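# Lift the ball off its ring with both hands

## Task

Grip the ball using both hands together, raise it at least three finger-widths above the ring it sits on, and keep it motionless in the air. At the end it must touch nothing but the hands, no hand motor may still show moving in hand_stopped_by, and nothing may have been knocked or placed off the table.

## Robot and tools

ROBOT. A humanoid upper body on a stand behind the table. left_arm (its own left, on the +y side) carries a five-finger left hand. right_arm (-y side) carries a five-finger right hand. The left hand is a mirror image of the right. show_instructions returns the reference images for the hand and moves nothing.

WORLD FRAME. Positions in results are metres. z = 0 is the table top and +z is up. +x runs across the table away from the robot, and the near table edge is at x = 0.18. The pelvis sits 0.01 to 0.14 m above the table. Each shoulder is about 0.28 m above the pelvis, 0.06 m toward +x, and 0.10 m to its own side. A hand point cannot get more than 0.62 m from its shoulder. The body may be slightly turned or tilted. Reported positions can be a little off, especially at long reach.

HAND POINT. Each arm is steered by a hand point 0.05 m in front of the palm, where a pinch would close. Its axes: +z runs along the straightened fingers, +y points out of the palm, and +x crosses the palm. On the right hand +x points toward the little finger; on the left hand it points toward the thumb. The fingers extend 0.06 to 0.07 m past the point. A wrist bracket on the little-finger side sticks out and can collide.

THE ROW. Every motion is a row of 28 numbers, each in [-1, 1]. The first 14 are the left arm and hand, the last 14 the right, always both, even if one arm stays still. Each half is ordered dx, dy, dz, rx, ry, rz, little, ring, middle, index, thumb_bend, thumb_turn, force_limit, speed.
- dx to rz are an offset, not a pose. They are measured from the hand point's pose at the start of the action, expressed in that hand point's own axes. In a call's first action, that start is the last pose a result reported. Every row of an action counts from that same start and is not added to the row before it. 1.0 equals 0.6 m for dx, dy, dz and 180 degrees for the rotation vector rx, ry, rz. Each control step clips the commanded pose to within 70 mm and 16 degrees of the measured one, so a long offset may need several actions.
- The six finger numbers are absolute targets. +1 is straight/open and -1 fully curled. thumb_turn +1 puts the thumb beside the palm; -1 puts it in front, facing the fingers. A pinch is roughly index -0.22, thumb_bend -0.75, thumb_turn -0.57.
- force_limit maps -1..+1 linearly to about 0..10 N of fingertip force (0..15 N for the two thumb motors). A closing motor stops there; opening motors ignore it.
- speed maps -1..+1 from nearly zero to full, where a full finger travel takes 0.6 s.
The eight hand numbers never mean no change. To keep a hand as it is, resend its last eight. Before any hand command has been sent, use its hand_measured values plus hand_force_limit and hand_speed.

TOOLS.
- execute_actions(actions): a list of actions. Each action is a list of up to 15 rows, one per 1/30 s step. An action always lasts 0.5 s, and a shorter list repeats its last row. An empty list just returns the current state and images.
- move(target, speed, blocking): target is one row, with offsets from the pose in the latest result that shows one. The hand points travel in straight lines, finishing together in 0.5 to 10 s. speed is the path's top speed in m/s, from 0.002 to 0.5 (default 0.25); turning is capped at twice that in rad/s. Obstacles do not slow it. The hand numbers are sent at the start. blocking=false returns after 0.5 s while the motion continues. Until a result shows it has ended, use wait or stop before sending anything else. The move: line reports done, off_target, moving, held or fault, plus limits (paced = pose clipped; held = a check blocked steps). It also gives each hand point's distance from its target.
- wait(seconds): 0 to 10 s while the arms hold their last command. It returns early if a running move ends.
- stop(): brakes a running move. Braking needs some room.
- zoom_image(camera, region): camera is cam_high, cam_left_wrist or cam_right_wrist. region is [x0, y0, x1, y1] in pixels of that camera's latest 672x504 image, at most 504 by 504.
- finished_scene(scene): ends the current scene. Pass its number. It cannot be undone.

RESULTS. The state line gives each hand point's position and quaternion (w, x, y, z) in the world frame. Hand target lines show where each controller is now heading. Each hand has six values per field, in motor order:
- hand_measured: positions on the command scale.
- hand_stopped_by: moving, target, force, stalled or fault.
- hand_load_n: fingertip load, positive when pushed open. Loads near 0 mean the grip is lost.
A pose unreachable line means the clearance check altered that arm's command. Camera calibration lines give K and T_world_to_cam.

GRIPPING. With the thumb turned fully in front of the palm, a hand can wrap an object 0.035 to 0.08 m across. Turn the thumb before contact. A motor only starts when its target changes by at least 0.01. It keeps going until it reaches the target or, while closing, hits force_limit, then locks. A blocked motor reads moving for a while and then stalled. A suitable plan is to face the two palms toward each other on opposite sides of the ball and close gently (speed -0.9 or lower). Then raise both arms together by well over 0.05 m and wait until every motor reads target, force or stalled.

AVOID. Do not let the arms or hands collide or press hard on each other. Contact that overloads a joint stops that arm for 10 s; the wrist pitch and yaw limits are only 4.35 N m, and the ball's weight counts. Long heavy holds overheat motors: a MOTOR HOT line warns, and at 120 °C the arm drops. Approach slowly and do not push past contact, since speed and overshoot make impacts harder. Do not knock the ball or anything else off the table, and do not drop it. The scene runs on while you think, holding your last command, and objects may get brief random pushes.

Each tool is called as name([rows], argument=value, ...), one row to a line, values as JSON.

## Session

execute_actions(actions=[])

Scene clock: 0.00 s.
left_arm: end_effector_position=(+0.2259, +0.1557, +0.4707) hand_measured=(+1.000, +1.000, +1.000, +1.000, +1.000, +1.000) hand_load_n=(+0.0, +0.0, +0.0, +0.0, +0.0, +0.0) hand_stopped_by=(target, target, target, target, target, target) hand_force_limit=0.00 hand_speed=-0.80 end_effector_quat_wxyz=(+0.123, +0.224, -0.034, +0.966) | right_arm: end_effector_position=(+0.2066, -0.1237, +0.4971) hand_measured=(+1.000, +1.000, +1.000, +1.000, +1.000, +1.000) hand_load_n=(+0.0, +0.0, +0.0, +0.0, +0.0, +0.0) hand_stopped_by=(target, target, target, target, target, target) hand_force_limit=0.00 hand_speed=-0.80 end_effector_quat_wxyz=(+0.967, -0.182, +0.164, -0.065)
Joint positions: left_arm=[ 0.064  0.46   0.131 -0.44  -0.603 -0.96  -0.219] | right_arm=[-0.085 -0.448 -0.31  -0.377  0.463 -0.961  0.294]
Joint velocities: left_arm=[ 0.006  0.     0.003 -0.002 -0.003  0.     0.   ] | right_arm=[-0.002  0.014 -0.006 -0.006  0.005  0.     0.   ]
Joint torques (N m, as the arm reports them, + toward a larger angle): no reading
Hand target (left_arm): +0.226, +0.156, +0.471; +0.123, +0.224, -0.034, +0.966
Hand target (right_arm): +0.207, -0.124, +0.497; +0.967, -0.182, +0.164, -0.065
camera_calibration (this result's frames):
cam_left_wrist: T_world_to_cam=[[0.314361, 0.946611, -0.0714519, -0.197025], [-0.937245, 0.297529, -0.18179, 0.24291], [-0.150826, 0.124116, 0.980738, -0.321712], [0, 0, 0, 1]] pos_world=[0.241081, 0.154163, 0.345596]
cam_right_wrist: T_world_to_cam=[[0.0560096, 0.92902, -0.365766, 0.280159], [-0.961184, -0.0489558, -0.27153, 0.326444], [-0.270164, 0.366776, 0.890217, -0.209384], [0, 0, 0, 1]] pos_world=[0.241513, -0.167495, 0.377509]

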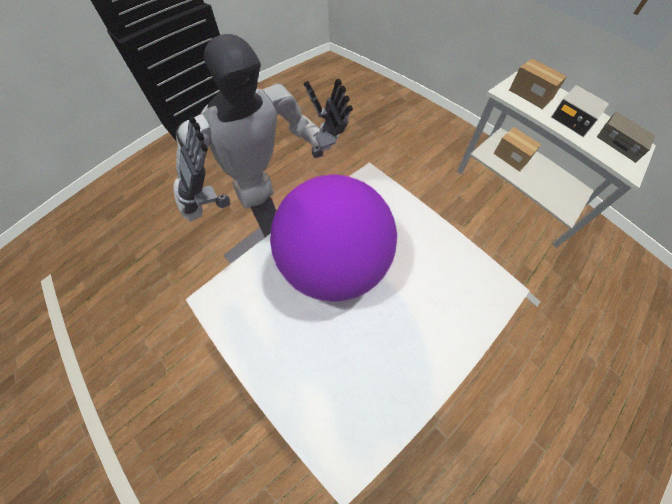

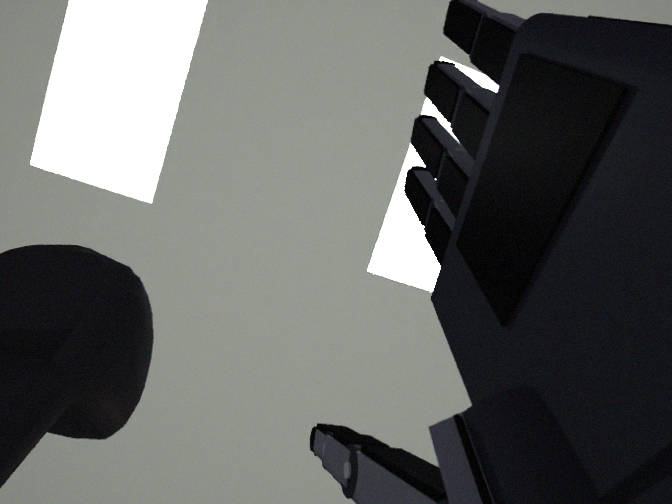

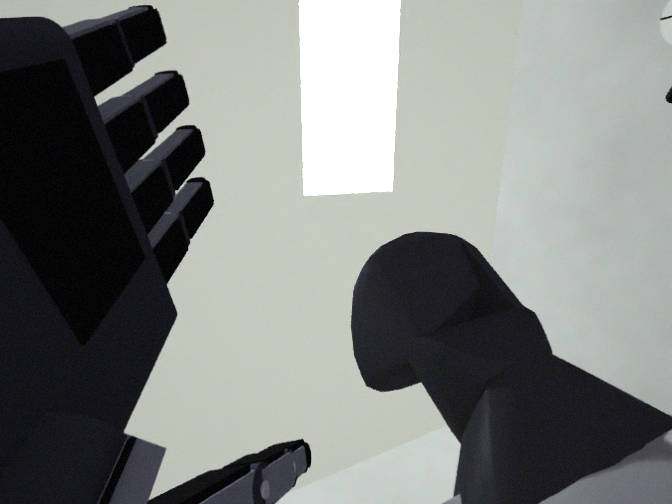

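move(target=[-0.456,-0.244,-0.319,0.12,-0.34,-0.0317,1,1,1,1,1,1,0,-0.8,0.518,0.073,-0.397,0.1076,0.3812,0.1914,1,1,1,1,1,1,0,-0.8], speed=0.3)

Scene clock: 16.83 s.
left_arm: end_effector_position=(+0.4168, +0.2527, +0.1737) hand_measured=(+1.000, +1.000, +1.000, +1.000, +1.000, +1.000) hand_load_n=(+0.0, +0.0, +0.0, +0.0, +0.0, +0.0) hand_stopped_by=(target, target, target, target, target, target) hand_force_limit=0.00 hand_speed=-0.80 end_effector_quat_wxyz=(+0.092, +0.707, +0.083, +0.696) | right_arm: end_effector_position=(+0.4221, -0.2267, +0.1772) hand_measured=(+1.000, +1.000, +1.000, +1.000, +1.000, +1.000) hand_load_n=(+0.0, +0.0, +0.0, +0.0, +0.0, +0.0) hand_stopped_by=(target, target, target, target, target, target) hand_force_limit=0.00 hand_speed=-0.80 end_effector_quat_wxyz=(+0.685, +0.102, +0.718, +0.070)
Joint positions: left_arm=[-0.291  0.539  0.042  0.892 -0.906 -0.6   -0.548] | right_arm=[-0.668 -0.3   -0.128  1.445  0.779 -0.745  0.712]
Joint velocities: left_arm=[ 0.005 -0.006 -0.006  0.009 -0.003  0.     0.   ] | right_arm=[-0.017 -0.006 -0.018  0.023 -0.003 -0.009  0.013]
Joint torques (N m, as the arm reports them, + toward a larger angle): left_arm=[-2.78  3.93  0.72 -0.75 -0.17 -1.25 -0.41] | right_arm=[-5.   -4.89 -0.04 -0.92  0.07 -0.86  0.16]
Hand target (left_arm): +0.417, +0.251, +0.174; +0.093, +0.707, +0.082, +0.696
Hand target (right_arm): +0.422, -0.226, +0.178; +0.686, +0.101, +0.717, +0.071
Off the commanded pose (left_arm): 0.010 m, 1 deg.
Off the commanded pose (right_arm): 0.008 m, 4 deg.
move: off_target (left_arm, right_arm)
camera_calibration (this result's frames):
cam_left_wrist: T_world_to_cam=[[-0.0366188, 0.94143, -0.335215, -0.176691], [-0.583038, 0.252305, 0.772275, 0.0370642], [0.811619, 0.223723, 0.53965, -0.363279], [0, 0, 0, 1]] pos_world=[0.309984, 0.238264, 0.108191]
cam_right_wrist: T_world_to_cam=[[0.0549984, 0.966252, 0.251659, 0.146288], [-0.547879, -0.181505, 0.81663, 0.0443162], [0.834748, -0.182792, 0.519407, -0.3539], [0, 0, 0, 1]] pos_world=[0.311651, -0.197998, 0.110813]

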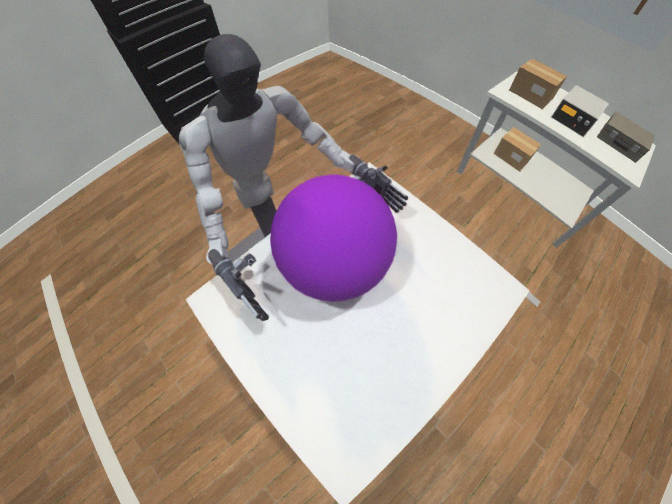

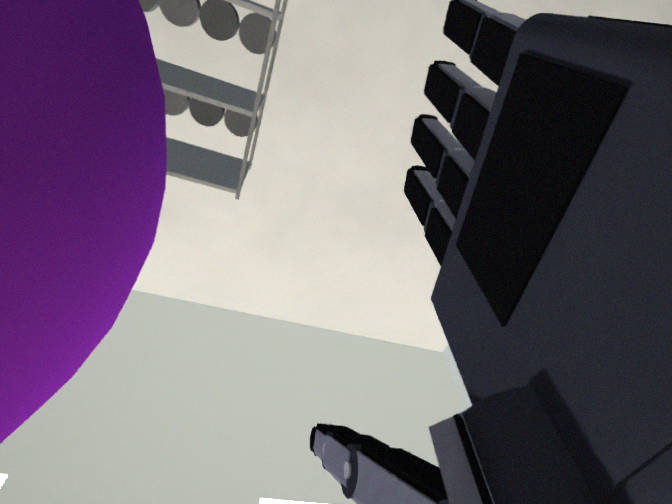

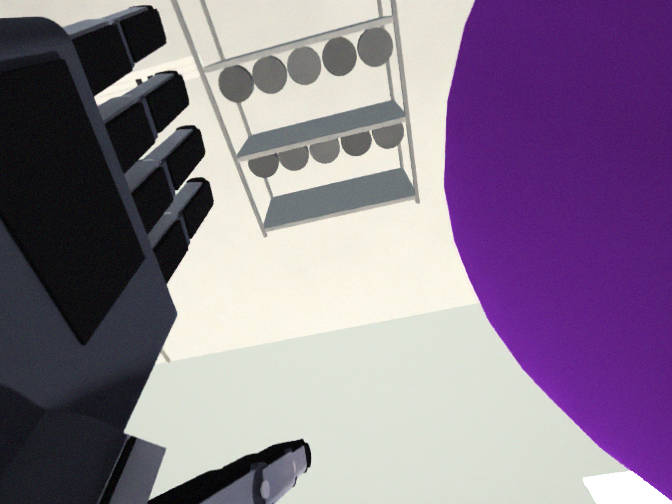

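move(target=[-0.027,0.118,0,0,0,0,1,1,1,1,1,1,0,-0.8,0.031,0.12,0,-0.017,0,0,1,1,1,1,1,1,0,-0.8], speed=0.12)

Scene clock: 24.30 s.
left_arm: end_effector_position=(+0.4156, +0.1836, +0.1804) hand_measured=(+1.000, +1.000, +1.000, +1.000, +1.000, +1.000) hand_load_n=(+0.0, +0.0, +0.0, +0.0, +0.0, +0.0) hand_stopped_by=(target, target, target, target, target, target) hand_force_limit=0.00 hand_speed=-0.80 end_effector_quat_wxyz=(+0.094, +0.702, +0.091, +0.700) | right_arm: end_effector_position=(+0.4232, -0.1552, +0.1727) hand_measured=(+1.000, +1.000, +1.000, +1.000, +1.000, +1.000) hand_load_n=(+0.0, +0.0, +0.0, +0.0, +0.0, +0.0) hand_stopped_by=(target, target, target, target, target, target) hand_force_limit=0.00 hand_speed=-0.80 end_effector_quat_wxyz=(+0.686, +0.083, +0.718, +0.085)
Joint positions: left_arm=[-0.173  0.432 -0.116  0.532 -0.74  -0.594 -0.16 ] | right_arm=[-0.466 -0.186  0.103  0.974  0.669 -0.666  0.342]
Joint velocities: left_arm=[ 0.017  0.005 -0.006  0.     0.     0.     0.   ] | right_arm=[ 0.015 -0.014  0.025 -0.048  0.02   0.032 -0.034]
Joint torques (N m, as the arm reports them, + toward a larger angle): left_arm=[-2.04  3.01  0.34 -1.    0.4  -1.17 -0.17] | right_arm=[-3.89 -3.58  0.17 -1.73 -0.28 -0.79  0.01]
Hand target (left_arm): +0.415, +0.183, +0.180; +0.093, +0.704, +0.089, +0.699
Hand target (right_arm): +0.423, -0.154, +0.172; +0.684, +0.080, +0.720, +0.084
Off the commanded pose (left_arm): 0.006 m, 1 deg.
Off the commanded pose (right_arm): 0.005 m, 1 deg.
move: off_target (left_arm, right_arm)
camera_calibration (this result's frames):
cam_left_wrist: T_world_to_cam=[[-0.0423316, 0.936001, -0.349444, -0.103573], [-0.593891, 0.257684, 0.762163, 0.0539969], [0.803431, 0.239795, 0.544974, -0.351067], [0, 0, 0, 1]] pos_world=[0.309742, 0.167214, 0.113975]
cam_right_wrist: T_world_to_cam=[[0.00702591, 0.96895, 0.247159, 0.0997035], [-0.544163, -0.203659, 0.813885, 0.0570814], [0.83895, -0.140213, 0.525836, -0.33565], [0, 0, 0, 1]] pos_world=[0.311955, -0.132045, 0.105396]

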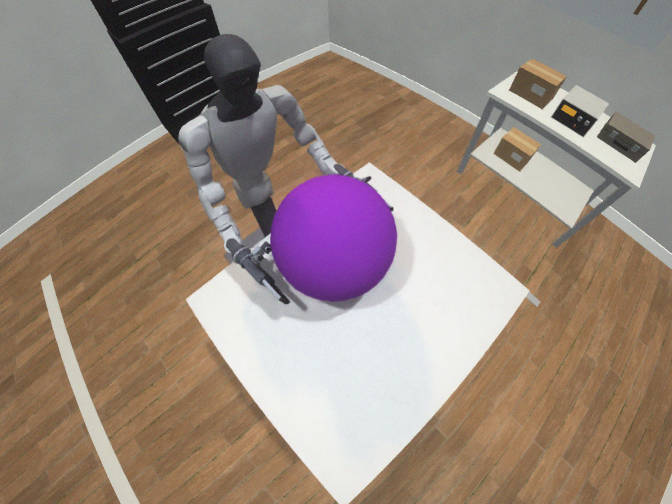

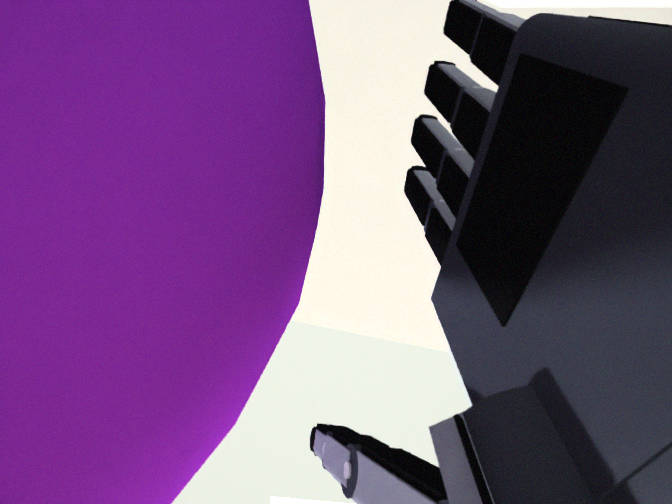

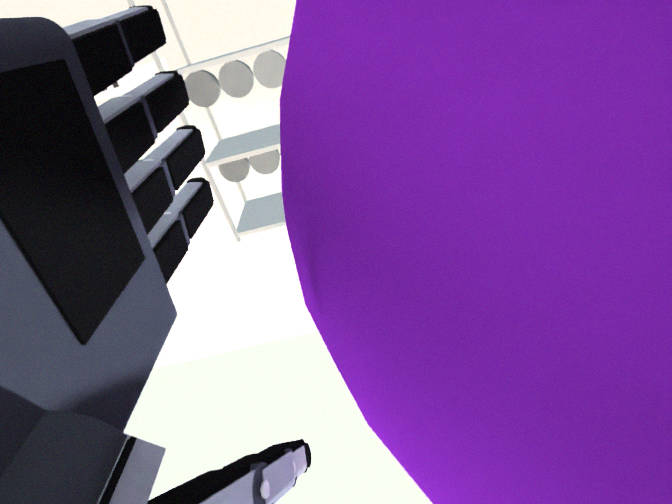

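move(target=[-0.025,0.075,0,0,0,0,1,1,1,1,1,1,0,-0.8,0.01,0.066,0,0,0,0,1,1,1,1,1,1,0,-0.8], speed=0.04)

Scene clock: 29.63 s.
left_arm: end_effector_position=(+0.4160, +0.1537, +0.1783) hand_measured=(+1.000, +1.000, +1.000, +1.000, +1.000, +1.000) hand_load_n=(+0.0, +0.0, +0.0, +0.0, +0.0, +0.5) hand_stopped_by=(target, target, target, target, target, target) hand_force_limit=0.00 hand_speed=-0.80 end_effector_quat_wxyz=(+0.082, +0.700, +0.115, +0.700) | right_arm: end_effector_position=(+0.4226, -0.1268, +0.1744) hand_measured=(+1.000, +1.000, +1.000, +1.000, +1.000, +1.000) hand_load_n=(+0.0, +0.0, +0.0, +0.0, +0.0, +0.5) hand_stopped_by=(target, target, target, target, target, target) hand_force_limit=0.00 hand_speed=-0.80 end_effector_quat_wxyz=(+0.686, +0.094, +0.718, +0.073)
Joint positions: left_arm=[-0.175  0.348 -0.208  0.489 -0.642 -0.635  0.037] | right_arm=[-0.403 -0.138  0.208  0.814  0.597 -0.648  0.123]
Joint velocities: left_arm=[-0.002  0.021 -0.032  0.002 -0.009 -0.011  0.026] | right_arm=[ 0.008 -0.002 -0.002  0.002 -0.003  0.    -0.012]
Joint torques (N m, as the arm reports them, + toward a larger angle): left_arm=[-2.78  1.08 -2.3  -1.52  0.95 -0.9  -1.23] | right_arm=[-3.9  -1.82  1.03 -1.89 -0.48 -0.81  0.41]
Hand target (left_arm): +0.414, +0.137, +0.179; +0.096, +0.702, +0.094, +0.700
Hand target (right_arm): +0.421, -0.116, +0.174; +0.684, +0.080, +0.720, +0.083
Off the commanded pose (left_arm): 0.017 m, 3 deg.
Off the commanded pose (right_arm): 0.012 m, 2 deg.
move: off_target (left_arm, right_arm)
camera_calibration (this result's frames):
cam_left_wrist: T_world_to_cam=[[-0.0913859, 0.926834, -0.36418, -0.051749], [-0.604913, 0.238837, 0.75963, 0.0713831], [0.79103, 0.289717, 0.538828, -0.344442], [0, 0, 0, 1]] pos_world=[0.310916, 0.130704, 0.112524]
cam_right_wrist: T_world_to_cam=[[0.0397679, 0.968785, 0.244691, 0.0583424], [-0.547452, -0.183735, 0.816418, 0.0646012], [0.835892, -0.166424, 0.523056, -0.333727], [0, 0, 0, 1]] pos_world=[0.312005, -0.100192, 0.10754]

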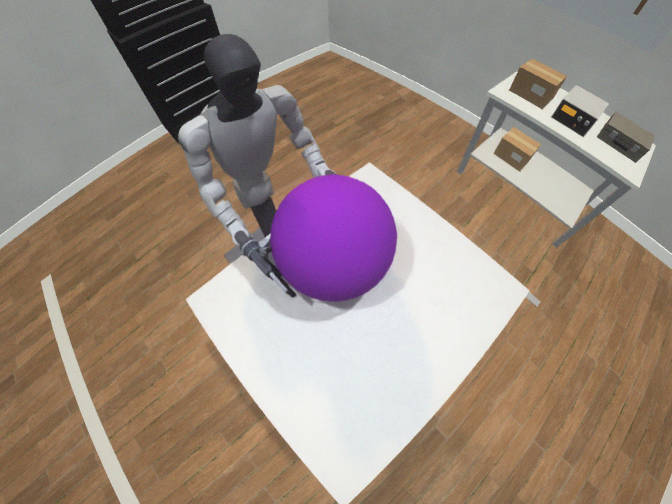

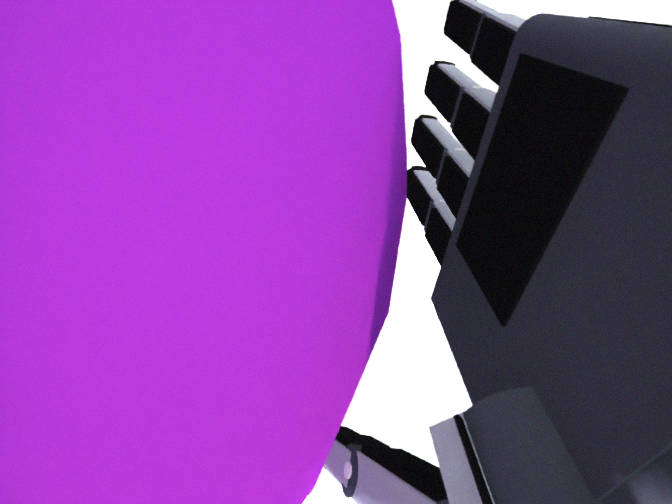

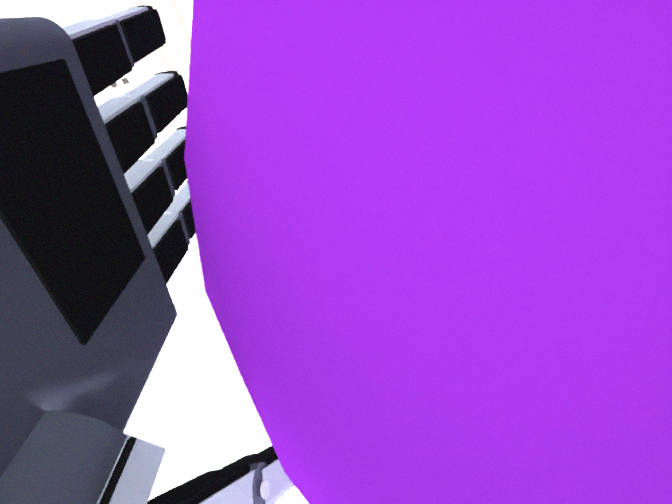

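Same grip as before.

execute_actions([
  [[0,0.035,0,0,0,0,0.4,0.4,0.4,0.4,1,1,-0.2,-0.6,0,0.035,0,0,0,0,0.4,0.4,0.4,0.4,1,1,-0.2,-0.6]],
  [[0,0.035,0,0,0,0,0.4,0.4,0.4,0.4,1,1,-0.2,-0.6,0,0.035,0,0,0,0,0.4,0.4,0.4,0.4,1,1,-0.2,-0.6]],
])

Scene clock: 32.97 s.
left_arm: end_effector_position=(+0.4191, +0.1580, +0.1812) hand_measured=(+0.470, +0.604, +0.716, +0.692, +1.000, +1.000) hand_load_n=(+2.5, +0.0, +0.0, +0.0, +0.0, +0.5) hand_stopped_by=(force, force, force, force, target, target) hand_force_limit=-0.20 hand_speed=-0.60 end_effector_quat_wxyz=(+0.040, +0.701, +0.167, +0.692) | right_arm: end_effector_position=(+0.4243, -0.1299, +0.1773) hand_measured=(+0.604, +0.738, +0.804, +0.782, +1.000, +1.000) hand_load_n=(+0.5, +0.0, +0.0, +0.0, +0.0, +0.5) hand_stopped_by=(force, force, force, force, target, target) hand_force_limit=-0.20 hand_speed=-0.60 end_effector_quat_wxyz=(+0.682, +0.138, +0.718, +0.027)
Joint positions: left_arm=[-0.162  0.344 -0.291  0.387 -0.605 -0.616  0.304] | right_arm=[-0.356 -0.132  0.297  0.673  0.557 -0.615 -0.144]
Joint velocities: left_arm=[ 0.002  0.025 -0.058 -0.006 -0.012 -0.027  0.032] | right_arm=[ 0.009 -0.025  0.054 -0.005  0.021  0.    -0.021]
Joint torques (N m, as the arm reports them, + toward a larger angle): left_arm=[-3.59  0.23 -3.08 -2.17  1.14 -0.99 -1.77] | right_arm=[-4.56 -0.73  1.6  -1.72 -0.93 -0.73  0.68]
Hand target (left_arm): +0.419, +0.135, +0.189; +0.065, +0.697, +0.142, +0.699
Hand target (right_arm): +0.424, -0.110, +0.180; +0.684, +0.115, +0.718, +0.046
Off the commanded pose (left_arm): 0.025 m, 4 deg.
Off the commanded pose (right_arm): 0.021 m, 3 deg.
camera_calibration (this result's frames):
cam_left_wrist: T_world_to_cam=[[-0.221676, 0.9005, -0.374111, 0.00607771], [-0.607691, 0.172468, 0.77522, 0.0789204], [0.762608, 0.399192, 0.508994, -0.349678], [0, 0, 0, 1]] pos_world=[0.315973, 0.120504, 0.119077]
cam_right_wrist: T_world_to_cam=[[0.166119, 0.956955, 0.237995, 0.00666214], [-0.548821, -0.110794, 0.828565, 0.0704744], [0.819268, -0.268257, 0.506792, -0.34039], [0, 0, 0, 1]] pos_world=[0.316442, -0.0898791, 0.112529]

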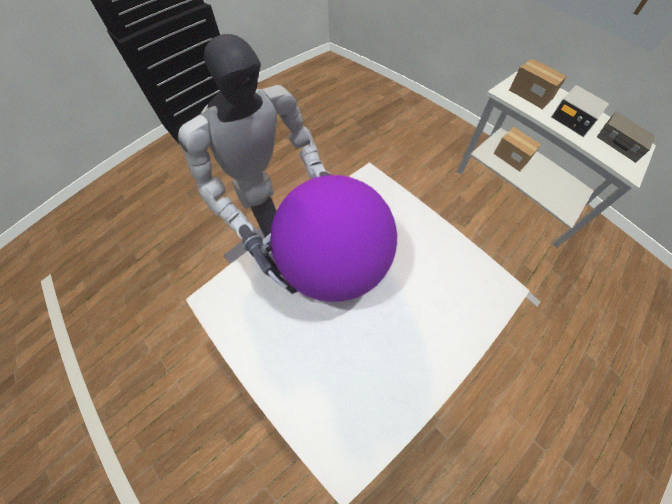

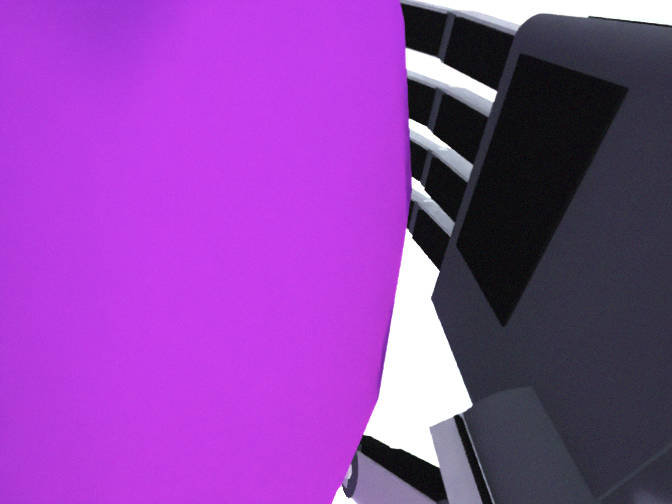

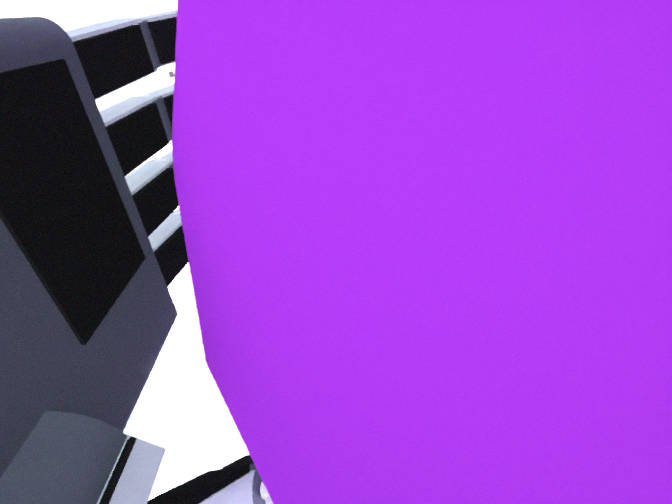

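The state nearly matches scene 1, so I'll repeat the same lift table.

execute_actions([
  [[-0.0078,0.0403,-0.0082,-0.02,0,0,0.4,0.4,0.4,0.4,1,1,-0.2,-0.6,0.0054,0.041,-0.008,-0.02,0,0,0.4,0.4,0.4,0.4,1,1,-0.2,-0.6],[-0.0035,0.0416,-0.0085,-0.04,0,0,0.4,0.4,0.4,0.4,1,1,-0.2,-0.6,0.0011,0.0419,-0.0084,-0.04,0,0,0.4,0.4,0.4,0.4,1,1,-0.2,-0.6],[0.0007,0.0428,-0.0087,-0.06,0,0,0.4,0.4,0.4,0.4,1,1,-0.2,-0.6,-0.0032,0.0429,-0.0089,-0.055,0,0,0.4,0.4,0.4,0.4,1,1,-0.2,-0.6],[0.005,0.0441,-0.009,-0.06,0,0,0.4,0.4,0.4,0.4,1,1,-0.2,-0.6,-0.0075,0.0438,-0.0093,-0.055,0,0,0.4,0.4,0.4,0.4,1,1,-0.2,-0.6],[0.0092,0.0454,-0.0092,-0.06,0,0,0.4,0.4,0.4,0.4,1,1,-0.2,-0.6,-0.0119,0.0448,-0.0098,-0.055,0,0,0.4,0.4,0.4,0.4,1,1,-0.2,-0.6],[0.0134,0.0467,-0.0094,-0.06,0,0,0.4,0.4,0.4,0.4,1,1,-0.2,-0.6,-0.0162,0.0458,-0.0102,-0.055,0,0,0.4,0.4,0.4,0.4,1,1,-0.2,-0.6],[0.0177,0.048,-0.0097,-0.06,0,0,0.4,0.4,0.4,0.4,1,1,-0.2,-0.6,-0.0205,0.0467,-0.0107,-0.055,0,0,0.4,0.4,0.4,0.4,1,1,-0.2,-0.6],[0.0219,0.0492,-0.0099,-0.06,0,0,0.4,0.4,0.4,0.4,1,1,-0.2,-0.6,-0.0248,0.0477,-0.0111,-0.055,0,0,0.4,0.4,0.4,0.4,1,1,-0.2,-0.6],[0.0262,0.0505,-0.0102,-0.06,0,0,0.4,0.4,0.4,0.4,1,1,-0.2,-0.6,-0.0291,0.0486,-0.0116,-0.055,0,0,0.4,0.4,0.4,0.4,1,1,-0.2,-0.6],[0.0304,0.0518,-0.0104,-0.06,0,0,0.4,0.4,0.4,0.4,1,1,-0.2,-0.6,-0.0334,0.0496,-0.012,-0.055,0,0,0.4,0.4,0.4,0.4,1,1,-0.2,-0.6],[0.0346,0.0531,-0.0106,-0.06,0,0,0.4,0.4,0.4,0.4,1,1,-0.2,-0.6,-0.0377,0.0506,-0.0125,-0.055,0,0,0.4,0.4,0.4,0.4,1,1,-0.2,-0.6],[0.0389,0.0544,-0.0109,-0.06,0,0,0.4,0.4,0.4,0.4,1,1,-0.2,-0.6,-0.042,0.0515,-0.0129,-0.055,0,0,0.4,0.4,0.4,0.4,1,1,-0.2,-0.6],[0.0431,0.0556,-0.0111,-0.06,0,0,0.4,0.4,0.4,0.4,1,1,-0.2,-0.6,-0.0463,0.0525,-0.0134,-0.055,0,0,0.4,0.4,0.4,0.4,1,1,-0.2,-0.6],[0.0474,0.0569,-0.0114,-0.06,0,0,0.4,0.4,0.4,0.4,1,1,-0.2,-0.6,-0.0506,0.0534,-0.0138,-0.055,0,0,0.4,0.4,0.4,0.4,1,1,-0.2,-0.6],[0.0516,0.0582,-0.0116,-0.06,0,0,0.4,0.4,0.4,0.4,1,1,-0.2,-0.6,-0.055,0.0544,-0.0143,-0.055,0,0,0.4,0.4,0.4,0.4,1,1,-0.2,-0.6]],
])

wait(seconds=0.5)

Scene clock: 44.33 s.
left_arm: end_effector_position=(+0.4210, +0.1597, +0.2132) hand_measured=(+0.470, +0.604, +0.716, +0.692, +1.000, +1.000) hand_load_n=(+6.5, +1.0, +0.0, +0.0, +0.0, +0.0) hand_stopped_by=(force, force, force, force, target, target) hand_force_limit=-0.20 hand_speed=-0.60 end_effector_quat_wxyz=(+0.082, +0.690, +0.136, +0.706) | right_arm: end_effector_position=(+0.4240, -0.1361, +0.2101) hand_measured=(+0.604, +0.738, +0.804, +0.782, +1.000, +1.000) hand_load_n=(+7.5, +0.0, +0.0, +0.0, +0.0, +0.0) hand_stopped_by=(force, force, force, force, target, target) hand_force_limit=-0.20 hand_speed=-0.60 end_effector_quat_wxyz=(+0.694, +0.116, +0.708, +0.060)
Joint positions: left_arm=[-0.141  0.484 -0.307  0.235 -0.719 -0.553  0.236] | right_arm=[-0.309 -0.266  0.322  0.444  0.65  -0.496 -0.11 ]
Joint velocities: left_arm=[-0.029  0.322 -0.008 -0.759 -0.06   0.223  0.381] | right_arm=[ 0.006 -0.307  0.049 -0.891  0.094  0.263 -0.374]
Joint torques (N m, as the arm reports them, + toward a larger angle): left_arm=[-4.76  0.57 -2.13 -3.15  0.99 -1.8  -2.71] | right_arm=[-5.98 -0.41  1.66 -3.87 -0.74 -1.47  1.62]
Hand target (left_arm): +0.418, +0.134, +0.221; +0.107, +0.691, +0.102, +0.707
Hand target (right_arm): +0.421, -0.105, +0.218; +0.695, +0.077, +0.709, +0.089
Off the commanded pose (left_arm): 0.028 m, 5 deg.
Off the commanded pose (right_arm): 0.032 m, 5 deg.
camera_calibration (this result's frames):
cam_left_wrist: T_world_to_cam=[[-0.113781, 0.912144, -0.39376, -0.0261222], [-0.626378, 0.241778, 0.741077, 0.0590649], [0.771171, 0.330962, 0.543837, -0.368279], [0, 0, 0, 1]] pos_world=[0.318031, 0.131433, 0.146226]
cam_right_wrist: T_world_to_cam=[[0.0848934, 0.962674, 0.257007, 0.0360645], [-0.573548, -0.163706, 0.802648, 0.0511904], [0.814761, -0.215545, 0.538242, -0.356028], [0, 0, 0, 1]] pos_world=[0.316377, -0.103078, 0.141273]

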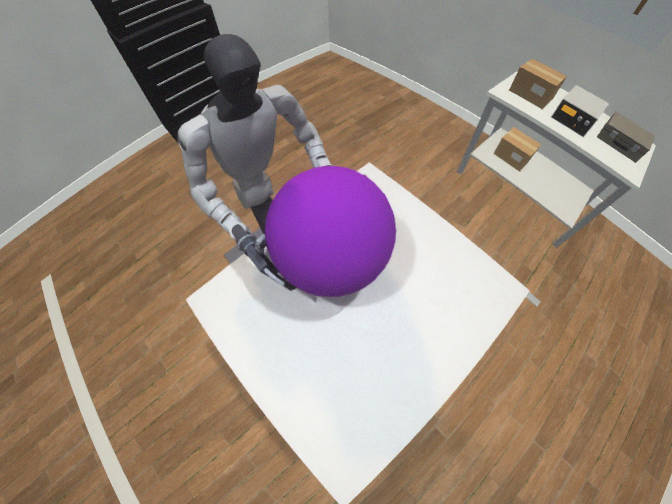

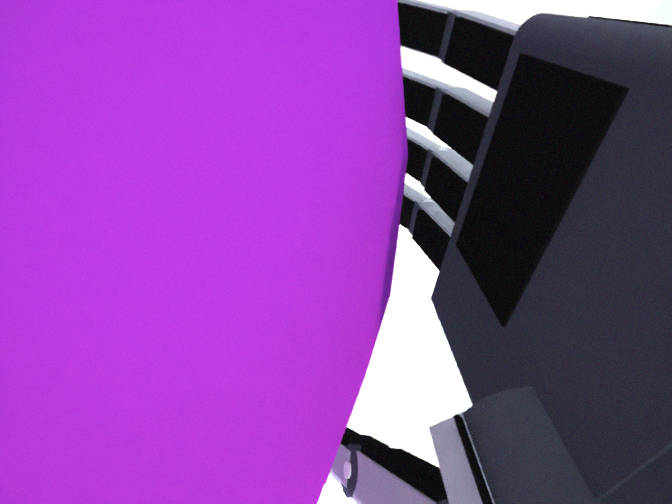

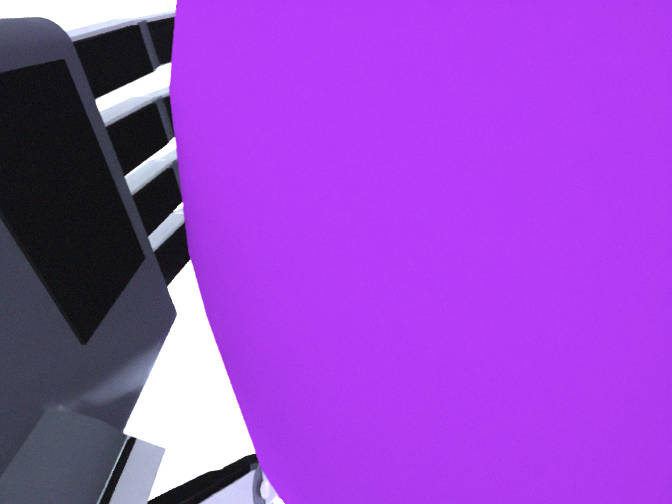

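Scene clock: 44.83 s.
left_arm: end_effector_position=(+0.4209, +0.1593, +0.2182) hand_measured=(+0.470, +0.604, +0.716, +0.692, +1.000, +1.000) hand_load_n=(+4.5, +0.0, +0.0, +0.0, +0.0, +0.5) hand_stopped_by=(force, force, force, force, target, target) hand_force_limit=-0.20 hand_speed=-0.60 end_effector_quat_wxyz=(+0.085, +0.691, +0.136, +0.705) | right_arm: end_effector_position=(+0.4243, -0.1382, +0.2182) hand_measured=(+0.604, +0.738, +0.804, +0.782, +1.000, +1.000) hand_load_n=(+6.5, +0.0, +0.0, +0.0, +0.0, +0.5) hand_stopped_by=(force, force, force, force, target, target) hand_force_limit=-0.20 hand_speed=-0.60 end_effector_quat_wxyz=(+0.696, +0.121, +0.705, +0.061)
Joint positions: left_arm=[-0.133  0.507 -0.313  0.188 -0.73  -0.53   0.258] | right_arm=[-0.298 -0.287  0.327  0.383  0.664 -0.468 -0.138]
Joint velocities: left_arm=[ 0.003 -0.005  0.008  0.     0.009  0.     0.   ] | right_arm=[ 0.006 -0.014  0.002 -0.002 -0.009  0.     0.   ]
Joint torques (N m, as the arm reports them, + toward a larger angle): left_arm=[-5.29  0.51 -1.35 -2.98  1.44 -1.98 -2.47] | right_arm=[-6.64 -0.41  1.74 -3.68 -0.99 -1.55  1.68]
Hand target (left_arm): +0.418, +0.134, +0.221; +0.107, +0.691, +0.102, +0.707
Hand target (right_arm): +0.421, -0.105, +0.218; +0.695, +0.077, +0.709, +0.089
Off the commanded pose (left_arm): 0.027 m, 5 deg.
Off the commanded pose (right_arm): 0.033 m, 6 deg.
wait: 0.50 s; at rest by 0.47 s
camera_calibration (this result's frames):
cam_left_wrist: T_world_to_cam=[[-0.11056, 0.911238, -0.396765, -0.0243853], [-0.623704, 0.247203, 0.741542, 0.0532424], [0.773803, 0.329448, 0.541011, -0.371007], [0, 0, 0, 1]] pos_world=[0.317598, 0.131287, 0.151563]
cam_right_wrist: T_world_to_cam=[[0.0895749, 0.959752, 0.26618, 0.0315279], [-0.579238, -0.167209, 0.797825, 0.047523], [0.810222, -0.225646, 0.540947, -0.361108], [0, 0, 0, 1]] pos_world=[0.31728, -0.103795, 0.149033]

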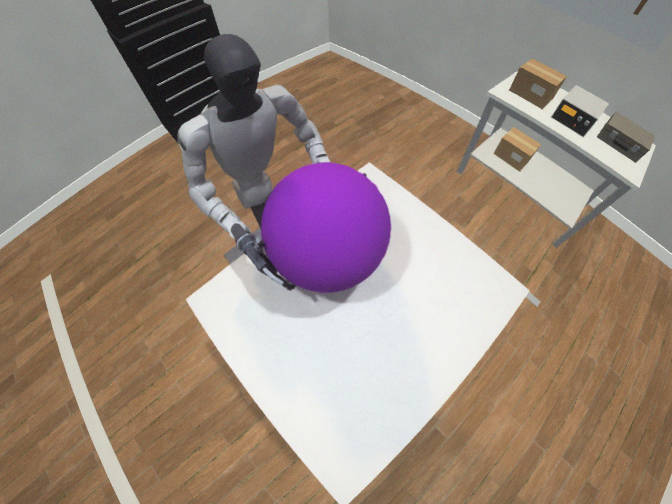

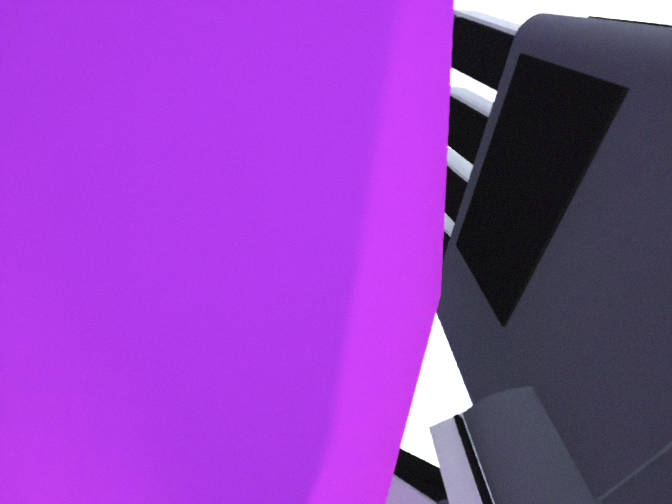

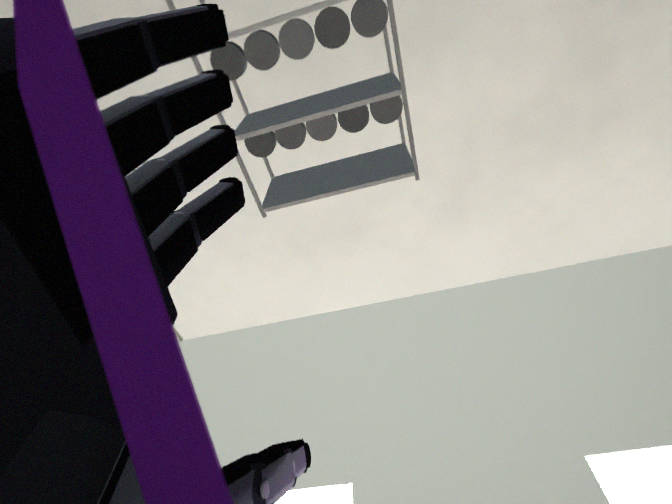

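execute_actions([
  [[-0.0069,0.0415,-0.0035,-0.025,0,0,0.4,0.4,0.4,0.4,1,1,-0.2,-0.6,0.0042,0.0438,-0.0038,-0.025,0,0,0.4,0.4,0.4,0.4,1,1,-0.2,-0.6],
[-0.0005,0.0436,-0.0035,-0.025,0,0,0.4,0.4,0.4,0.4,1,1,-0.2,-0.6,-0.0022,0.0454,-0.0039,-0.025,0,0,0.4,0.4,0.4,0.4,1,1,-0.2,-0.6],
[0.0058,0.0457,-0.0035,-0.025,0,0,0.4,0.4,0.4,0.4,1,1,-0.2,-0.6,-0.0086,0.0471,-0.004,-0.025,0,0,0.4,0.4,0.4,0.4,1,1,-0.2,-0.6],
[0.0121,0.0478,-0.0035,-0.025,0,0,0.4,0.4,0.4,0.4,1,1,-0.2,-0.6,-0.015,0.0487,-0.0042,-0.025,0,0,0.4,0.4,0.4,0.4,1,1,-0.2,-0.6],
[0.0185,0.05,-0.0035,-0.025,0,0,0.4,0.4,0.4,0.4,1,1,-0.2,-0.6,-0.0214,0.0504,-0.0043,-0.025,0,0,0.4,0.4,0.4,0.4,1,1,-0.2,-0.6],
[0.0248,0.0521,-0.0035,-0.025,0,0,0.4,0.4,0.4,0.4,1,1,-0.2,-0.6,-0.0278,0.052,-0.0045,-0.025,0,0,0.4,0.4,0.4,0.4,1,1,-0.2,-0.6],
[0.0311,0.0542,-0.0035,-0.025,0,0,0.4,0.4,0.4,0.4,1,1,-0.2,-0.6,-0.0342,0.0537,-0.0046,-0.025,0,0,0.4,0.4,0.4,0.4,1,1,-0.2,-0.6],
[0.0374,0.0563,-0.0035,-0.025,0,0,0.4,0.4,0.4,0.4,1,1,-0.2,-0.6,-0.0406,0.0553,-0.0048,-0.025,0,0,0.4,0.4,0.4,0.4,1,1,-0.2,-0.6],
[0.0438,0.0584,-0.0035,-0.025,0,0,0.4,0.4,0.4,0.4,1,1,-0.2,-0.6,-0.047,0.057,-0.0049,-0.025,0,0,0.4,0.4,0.4,0.4,1,1,-0.2,-0.6],
[0.0501,0.0605,-0.0035,-0.025,0,0,0.4,0.4,0.4,0.4,1,1,-0.2,-0.6,-0.0534,0.0586,-0.0051,-0.025,0,0,0.4,0.4,0.4,0.4,1,1,-0.2,-0.6],
[0.0564,0.0626,-0.0035,-0.025,0,0,0.4,0.4,0.4,0.4,1,1,-0.2,-0.6,-0.0598,0.0603,-0.0052,-0.025,0,0,0.4,0.4,0.4,0.4,1,1,-0.2,-0.6],
[0.0628,0.0647,-0.0035,-0.025,0,0,0.4,0.4,0.4,0.4,1,1,-0.2,-0.6,-0.0662,0.0619,-0.0054,-0.025,0,0,0.4,0.4,0.4,0.4,1,1,-0.2,-0.6],
[0.0691,0.0668,-0.0035,-0.025,0,0,0.4,0.4,0.4,0.4,1,1,-0.2,-0.6,-0.0726,0.0636,-0.0055,-0.025,0,0,0.4,0.4,0.4,0.4,1,1,-0.2,-0.6],
[0.0754,0.0689,-0.0035,-0.025,0,0,0.4,0.4,0.4,0.4,1,1,-0.2,-0.6,-0.079,0.0652,-0.0057,-0.025,0,0,0.4,0.4,0.4,0.4,1,1,-0.2,-0.6],
[0.0818,0.0711,-0.0035,-0.025,0,0,0.4,0.4,0.4,0.4,1,1,-0.2,-0.6,-0.0854,0.0669,-0.0058,-0.025,0,0,0.4,0.4,0.4,0.4,1,1,-0.2,-0.6]],
])

wait(seconds=1)

Scene clock: 55.53 s.
left_arm: end_effector_position=(+0.4249, +0.1568, +0.2700) hand_measured=(+0.470, +0.604, +0.716, +0.692, +1.000, +1.000) hand_load_n=(+5.5, +0.0, +0.0, +0.0, +0.0, +0.0) hand_stopped_by=(force, force, force, force, target, target) hand_force_limit=-0.20 hand_speed=-0.60 end_effector_quat_wxyz=(+0.093, +0.680, +0.137, +0.714) | right_arm: end_effector_position=(+0.4258, -0.1422, +0.2709) hand_measured=(+0.604, +0.738, +0.804, +0.782, +1.000, +1.000) hand_load_n=(+8.0, +0.0, +0.0, +0.0, +0.0, +0.0) hand_stopped_by=(force, force, force, force, target, target) hand_force_limit=-0.20 hand_speed=-0.60 end_effector_quat_wxyz=(+0.707, +0.124, +0.694, +0.058)
Joint positions: left_arm=[-0.126  0.654 -0.324 -0.108 -0.791 -0.387  0.433] | right_arm=[-0.265 -0.435  0.341  0.034  0.721 -0.286 -0.32 ]
Joint velocities: left_arm=[ 0.026  0.422  0.003 -0.759 -0.236  0.445  0.497] | right_arm=[ 0.067 -0.402  0.    -0.851  0.225  0.552 -0.492]
Joint torques (N m, as the arm reports them, + toward a larger angle): left_arm=[-5.33  0.85 -0.4  -3.71  0.81 -1.64 -2.42] | right_arm=[-6.52 -0.77  1.45 -4.44 -0.62 -1.46  1.63]
Hand target (left_arm): +0.421, +0.134, +0.279; +0.116, +0.684, +0.110, +0.712
Hand target (right_arm): +0.421, -0.111, +0.278; +0.704, +0.089, +0.699, +0.088
Off the commanded pose (left_arm): 0.025 m, 4 deg.
Off the commanded pose (right_arm): 0.031 m, 5 deg.
camera_calibration (this result's frames):
cam_left_wrist: T_world_to_cam=[[-0.0922923, 0.906614, -0.411743, -0.00406327], [-0.644486, 0.260819, 0.718757, 0.0308419], [0.759026, 0.331698, 0.560228, -0.400607], [0, 0, 0, 1]] pos_world=[0.323574, 0.12852, 0.200591]
cam_right_wrist: T_world_to_cam=[[0.0927911, 0.959356, 0.266508, 0.0196846], [-0.605664, -0.158064, 0.779864, 0.0230857], [0.790292, -0.233778, 0.56638, -0.391219], [0, 0, 0, 1]] pos_world=[0.321333, -0.106694, 0.198329]

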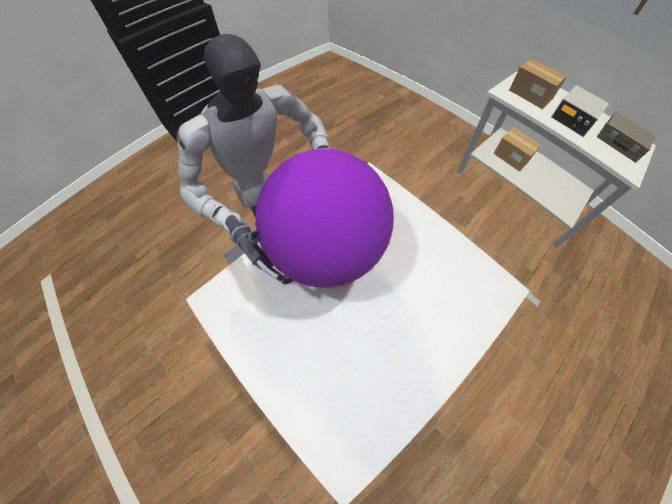

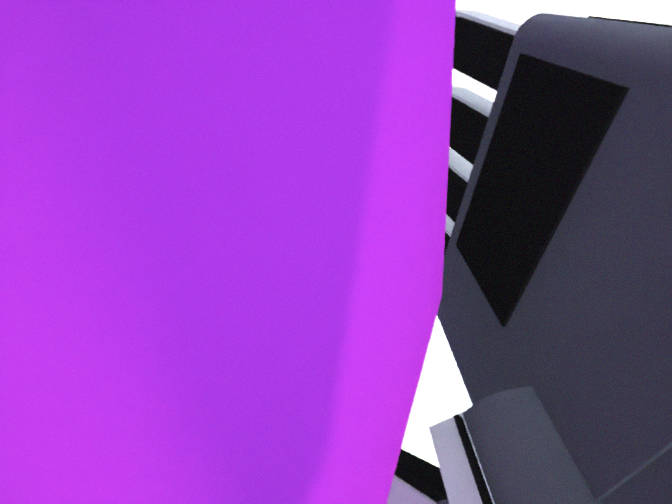

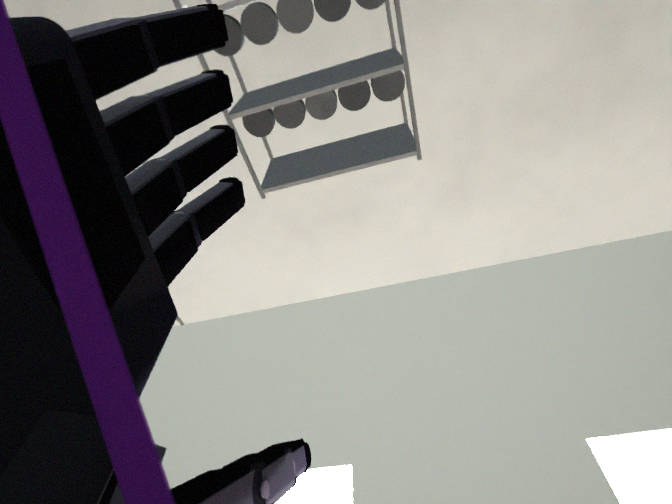

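Scene clock: 56.53 s.
left_arm: end_effector_position=(+0.4249, +0.1569, +0.2771) hand_measured=(+0.470, +0.604, +0.716, +0.692, +1.000, +1.000) hand_load_n=(+5.0, +0.0, +0.0, +0.0, +0.0, +0.5) hand_stopped_by=(force, force, force, force, target, target) hand_force_limit=-0.20 hand_speed=-0.60 end_effector_quat_wxyz=(+0.094, +0.682, +0.137, +0.713) | right_arm: end_effector_position=(+0.4254, -0.1422, +0.2781) hand_measured=(+0.604, +0.738, +0.804, +0.782, +1.000, +1.000) hand_load_n=(+8.0, +0.0, +0.0, +0.0, +0.0, +0.0) hand_stopped_by=(force, force, force, force, target, target) hand_force_limit=-0.20 hand_speed=-0.60 end_effector_quat_wxyz=(+0.706, +0.123, +0.695, +0.057)
Joint positions: left_arm=[-0.123  0.683 -0.321 -0.16  -0.808 -0.356  0.465] | right_arm=[-0.261 -0.463  0.341 -0.024  0.737 -0.249 -0.354]
Joint velocities: left_arm=[ 0.008  0.008 -0.003 -0.002  0.006  0.     0.   ] | right_arm=[-0.003  0.002  0.006  0.    -0.005  0.     0.   ]
Joint torques (N m, as the arm reports them, + toward a larger angle): left_arm=[-5.42  1.05 -0.37 -3.31  1.38 -1.76 -2.31] | right_arm=[-6.67 -0.84  1.27 -4.35 -0.61 -1.51  1.68]
Hand target (left_arm): +0.421, +0.134, +0.279; +0.116, +0.684, +0.110, +0.712
Hand target (right_arm): +0.421, -0.111, +0.278; +0.704, +0.089, +0.699, +0.088
Off the commanded pose (left_arm): 0.024 m, 4 deg.
Off the commanded pose (right_arm): 0.030 m, 5 deg.
wait: 1.00 s; at rest by 0.40 s
camera_calibration (this result's frames):
cam_left_wrist: T_world_to_cam=[[-0.093769, 0.906311, -0.412077, -0.000430488], [-0.640974, 0.261755, 0.721552, 0.0233134], [0.761814, 0.33179, 0.556377, -0.404732], [0, 0, 0, 1]] pos_world=[0.323233, 0.128574, 0.208185]
cam_right_wrist: T_world_to_cam=[[0.0947801, 0.959727, 0.264462, 0.0175737], [-0.602377, -0.156212, 0.782777, 0.0152965], [0.792564, -0.233497, 0.563312, -0.3951], [0, 0, 0, 1]] pos_world=[0.320691, -0.106731, 0.205943]

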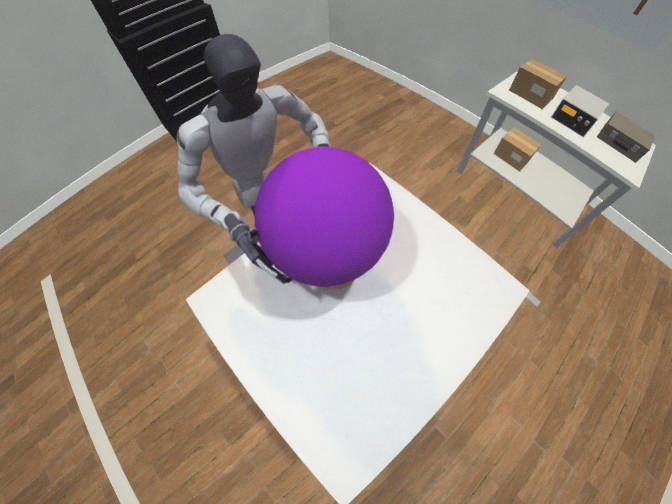

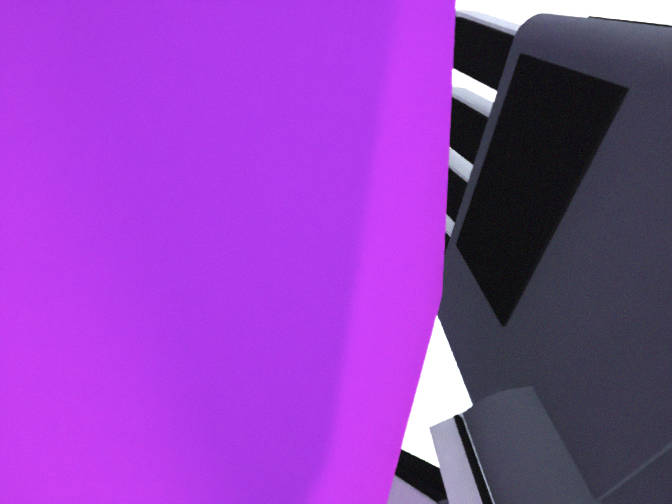

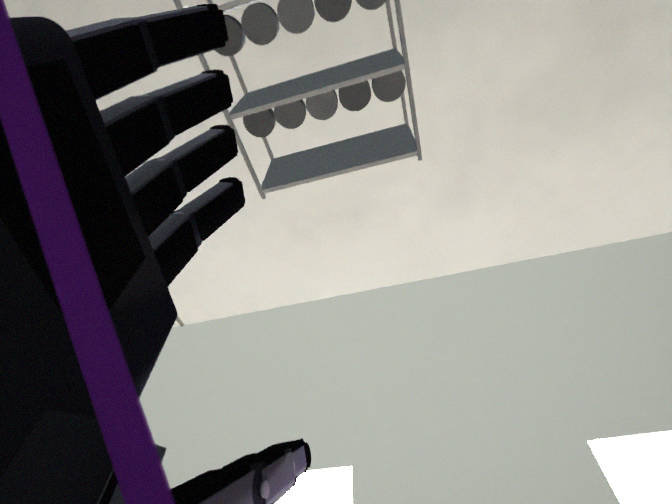

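finished_scene(scene=2)

The scene is finished: the task was done.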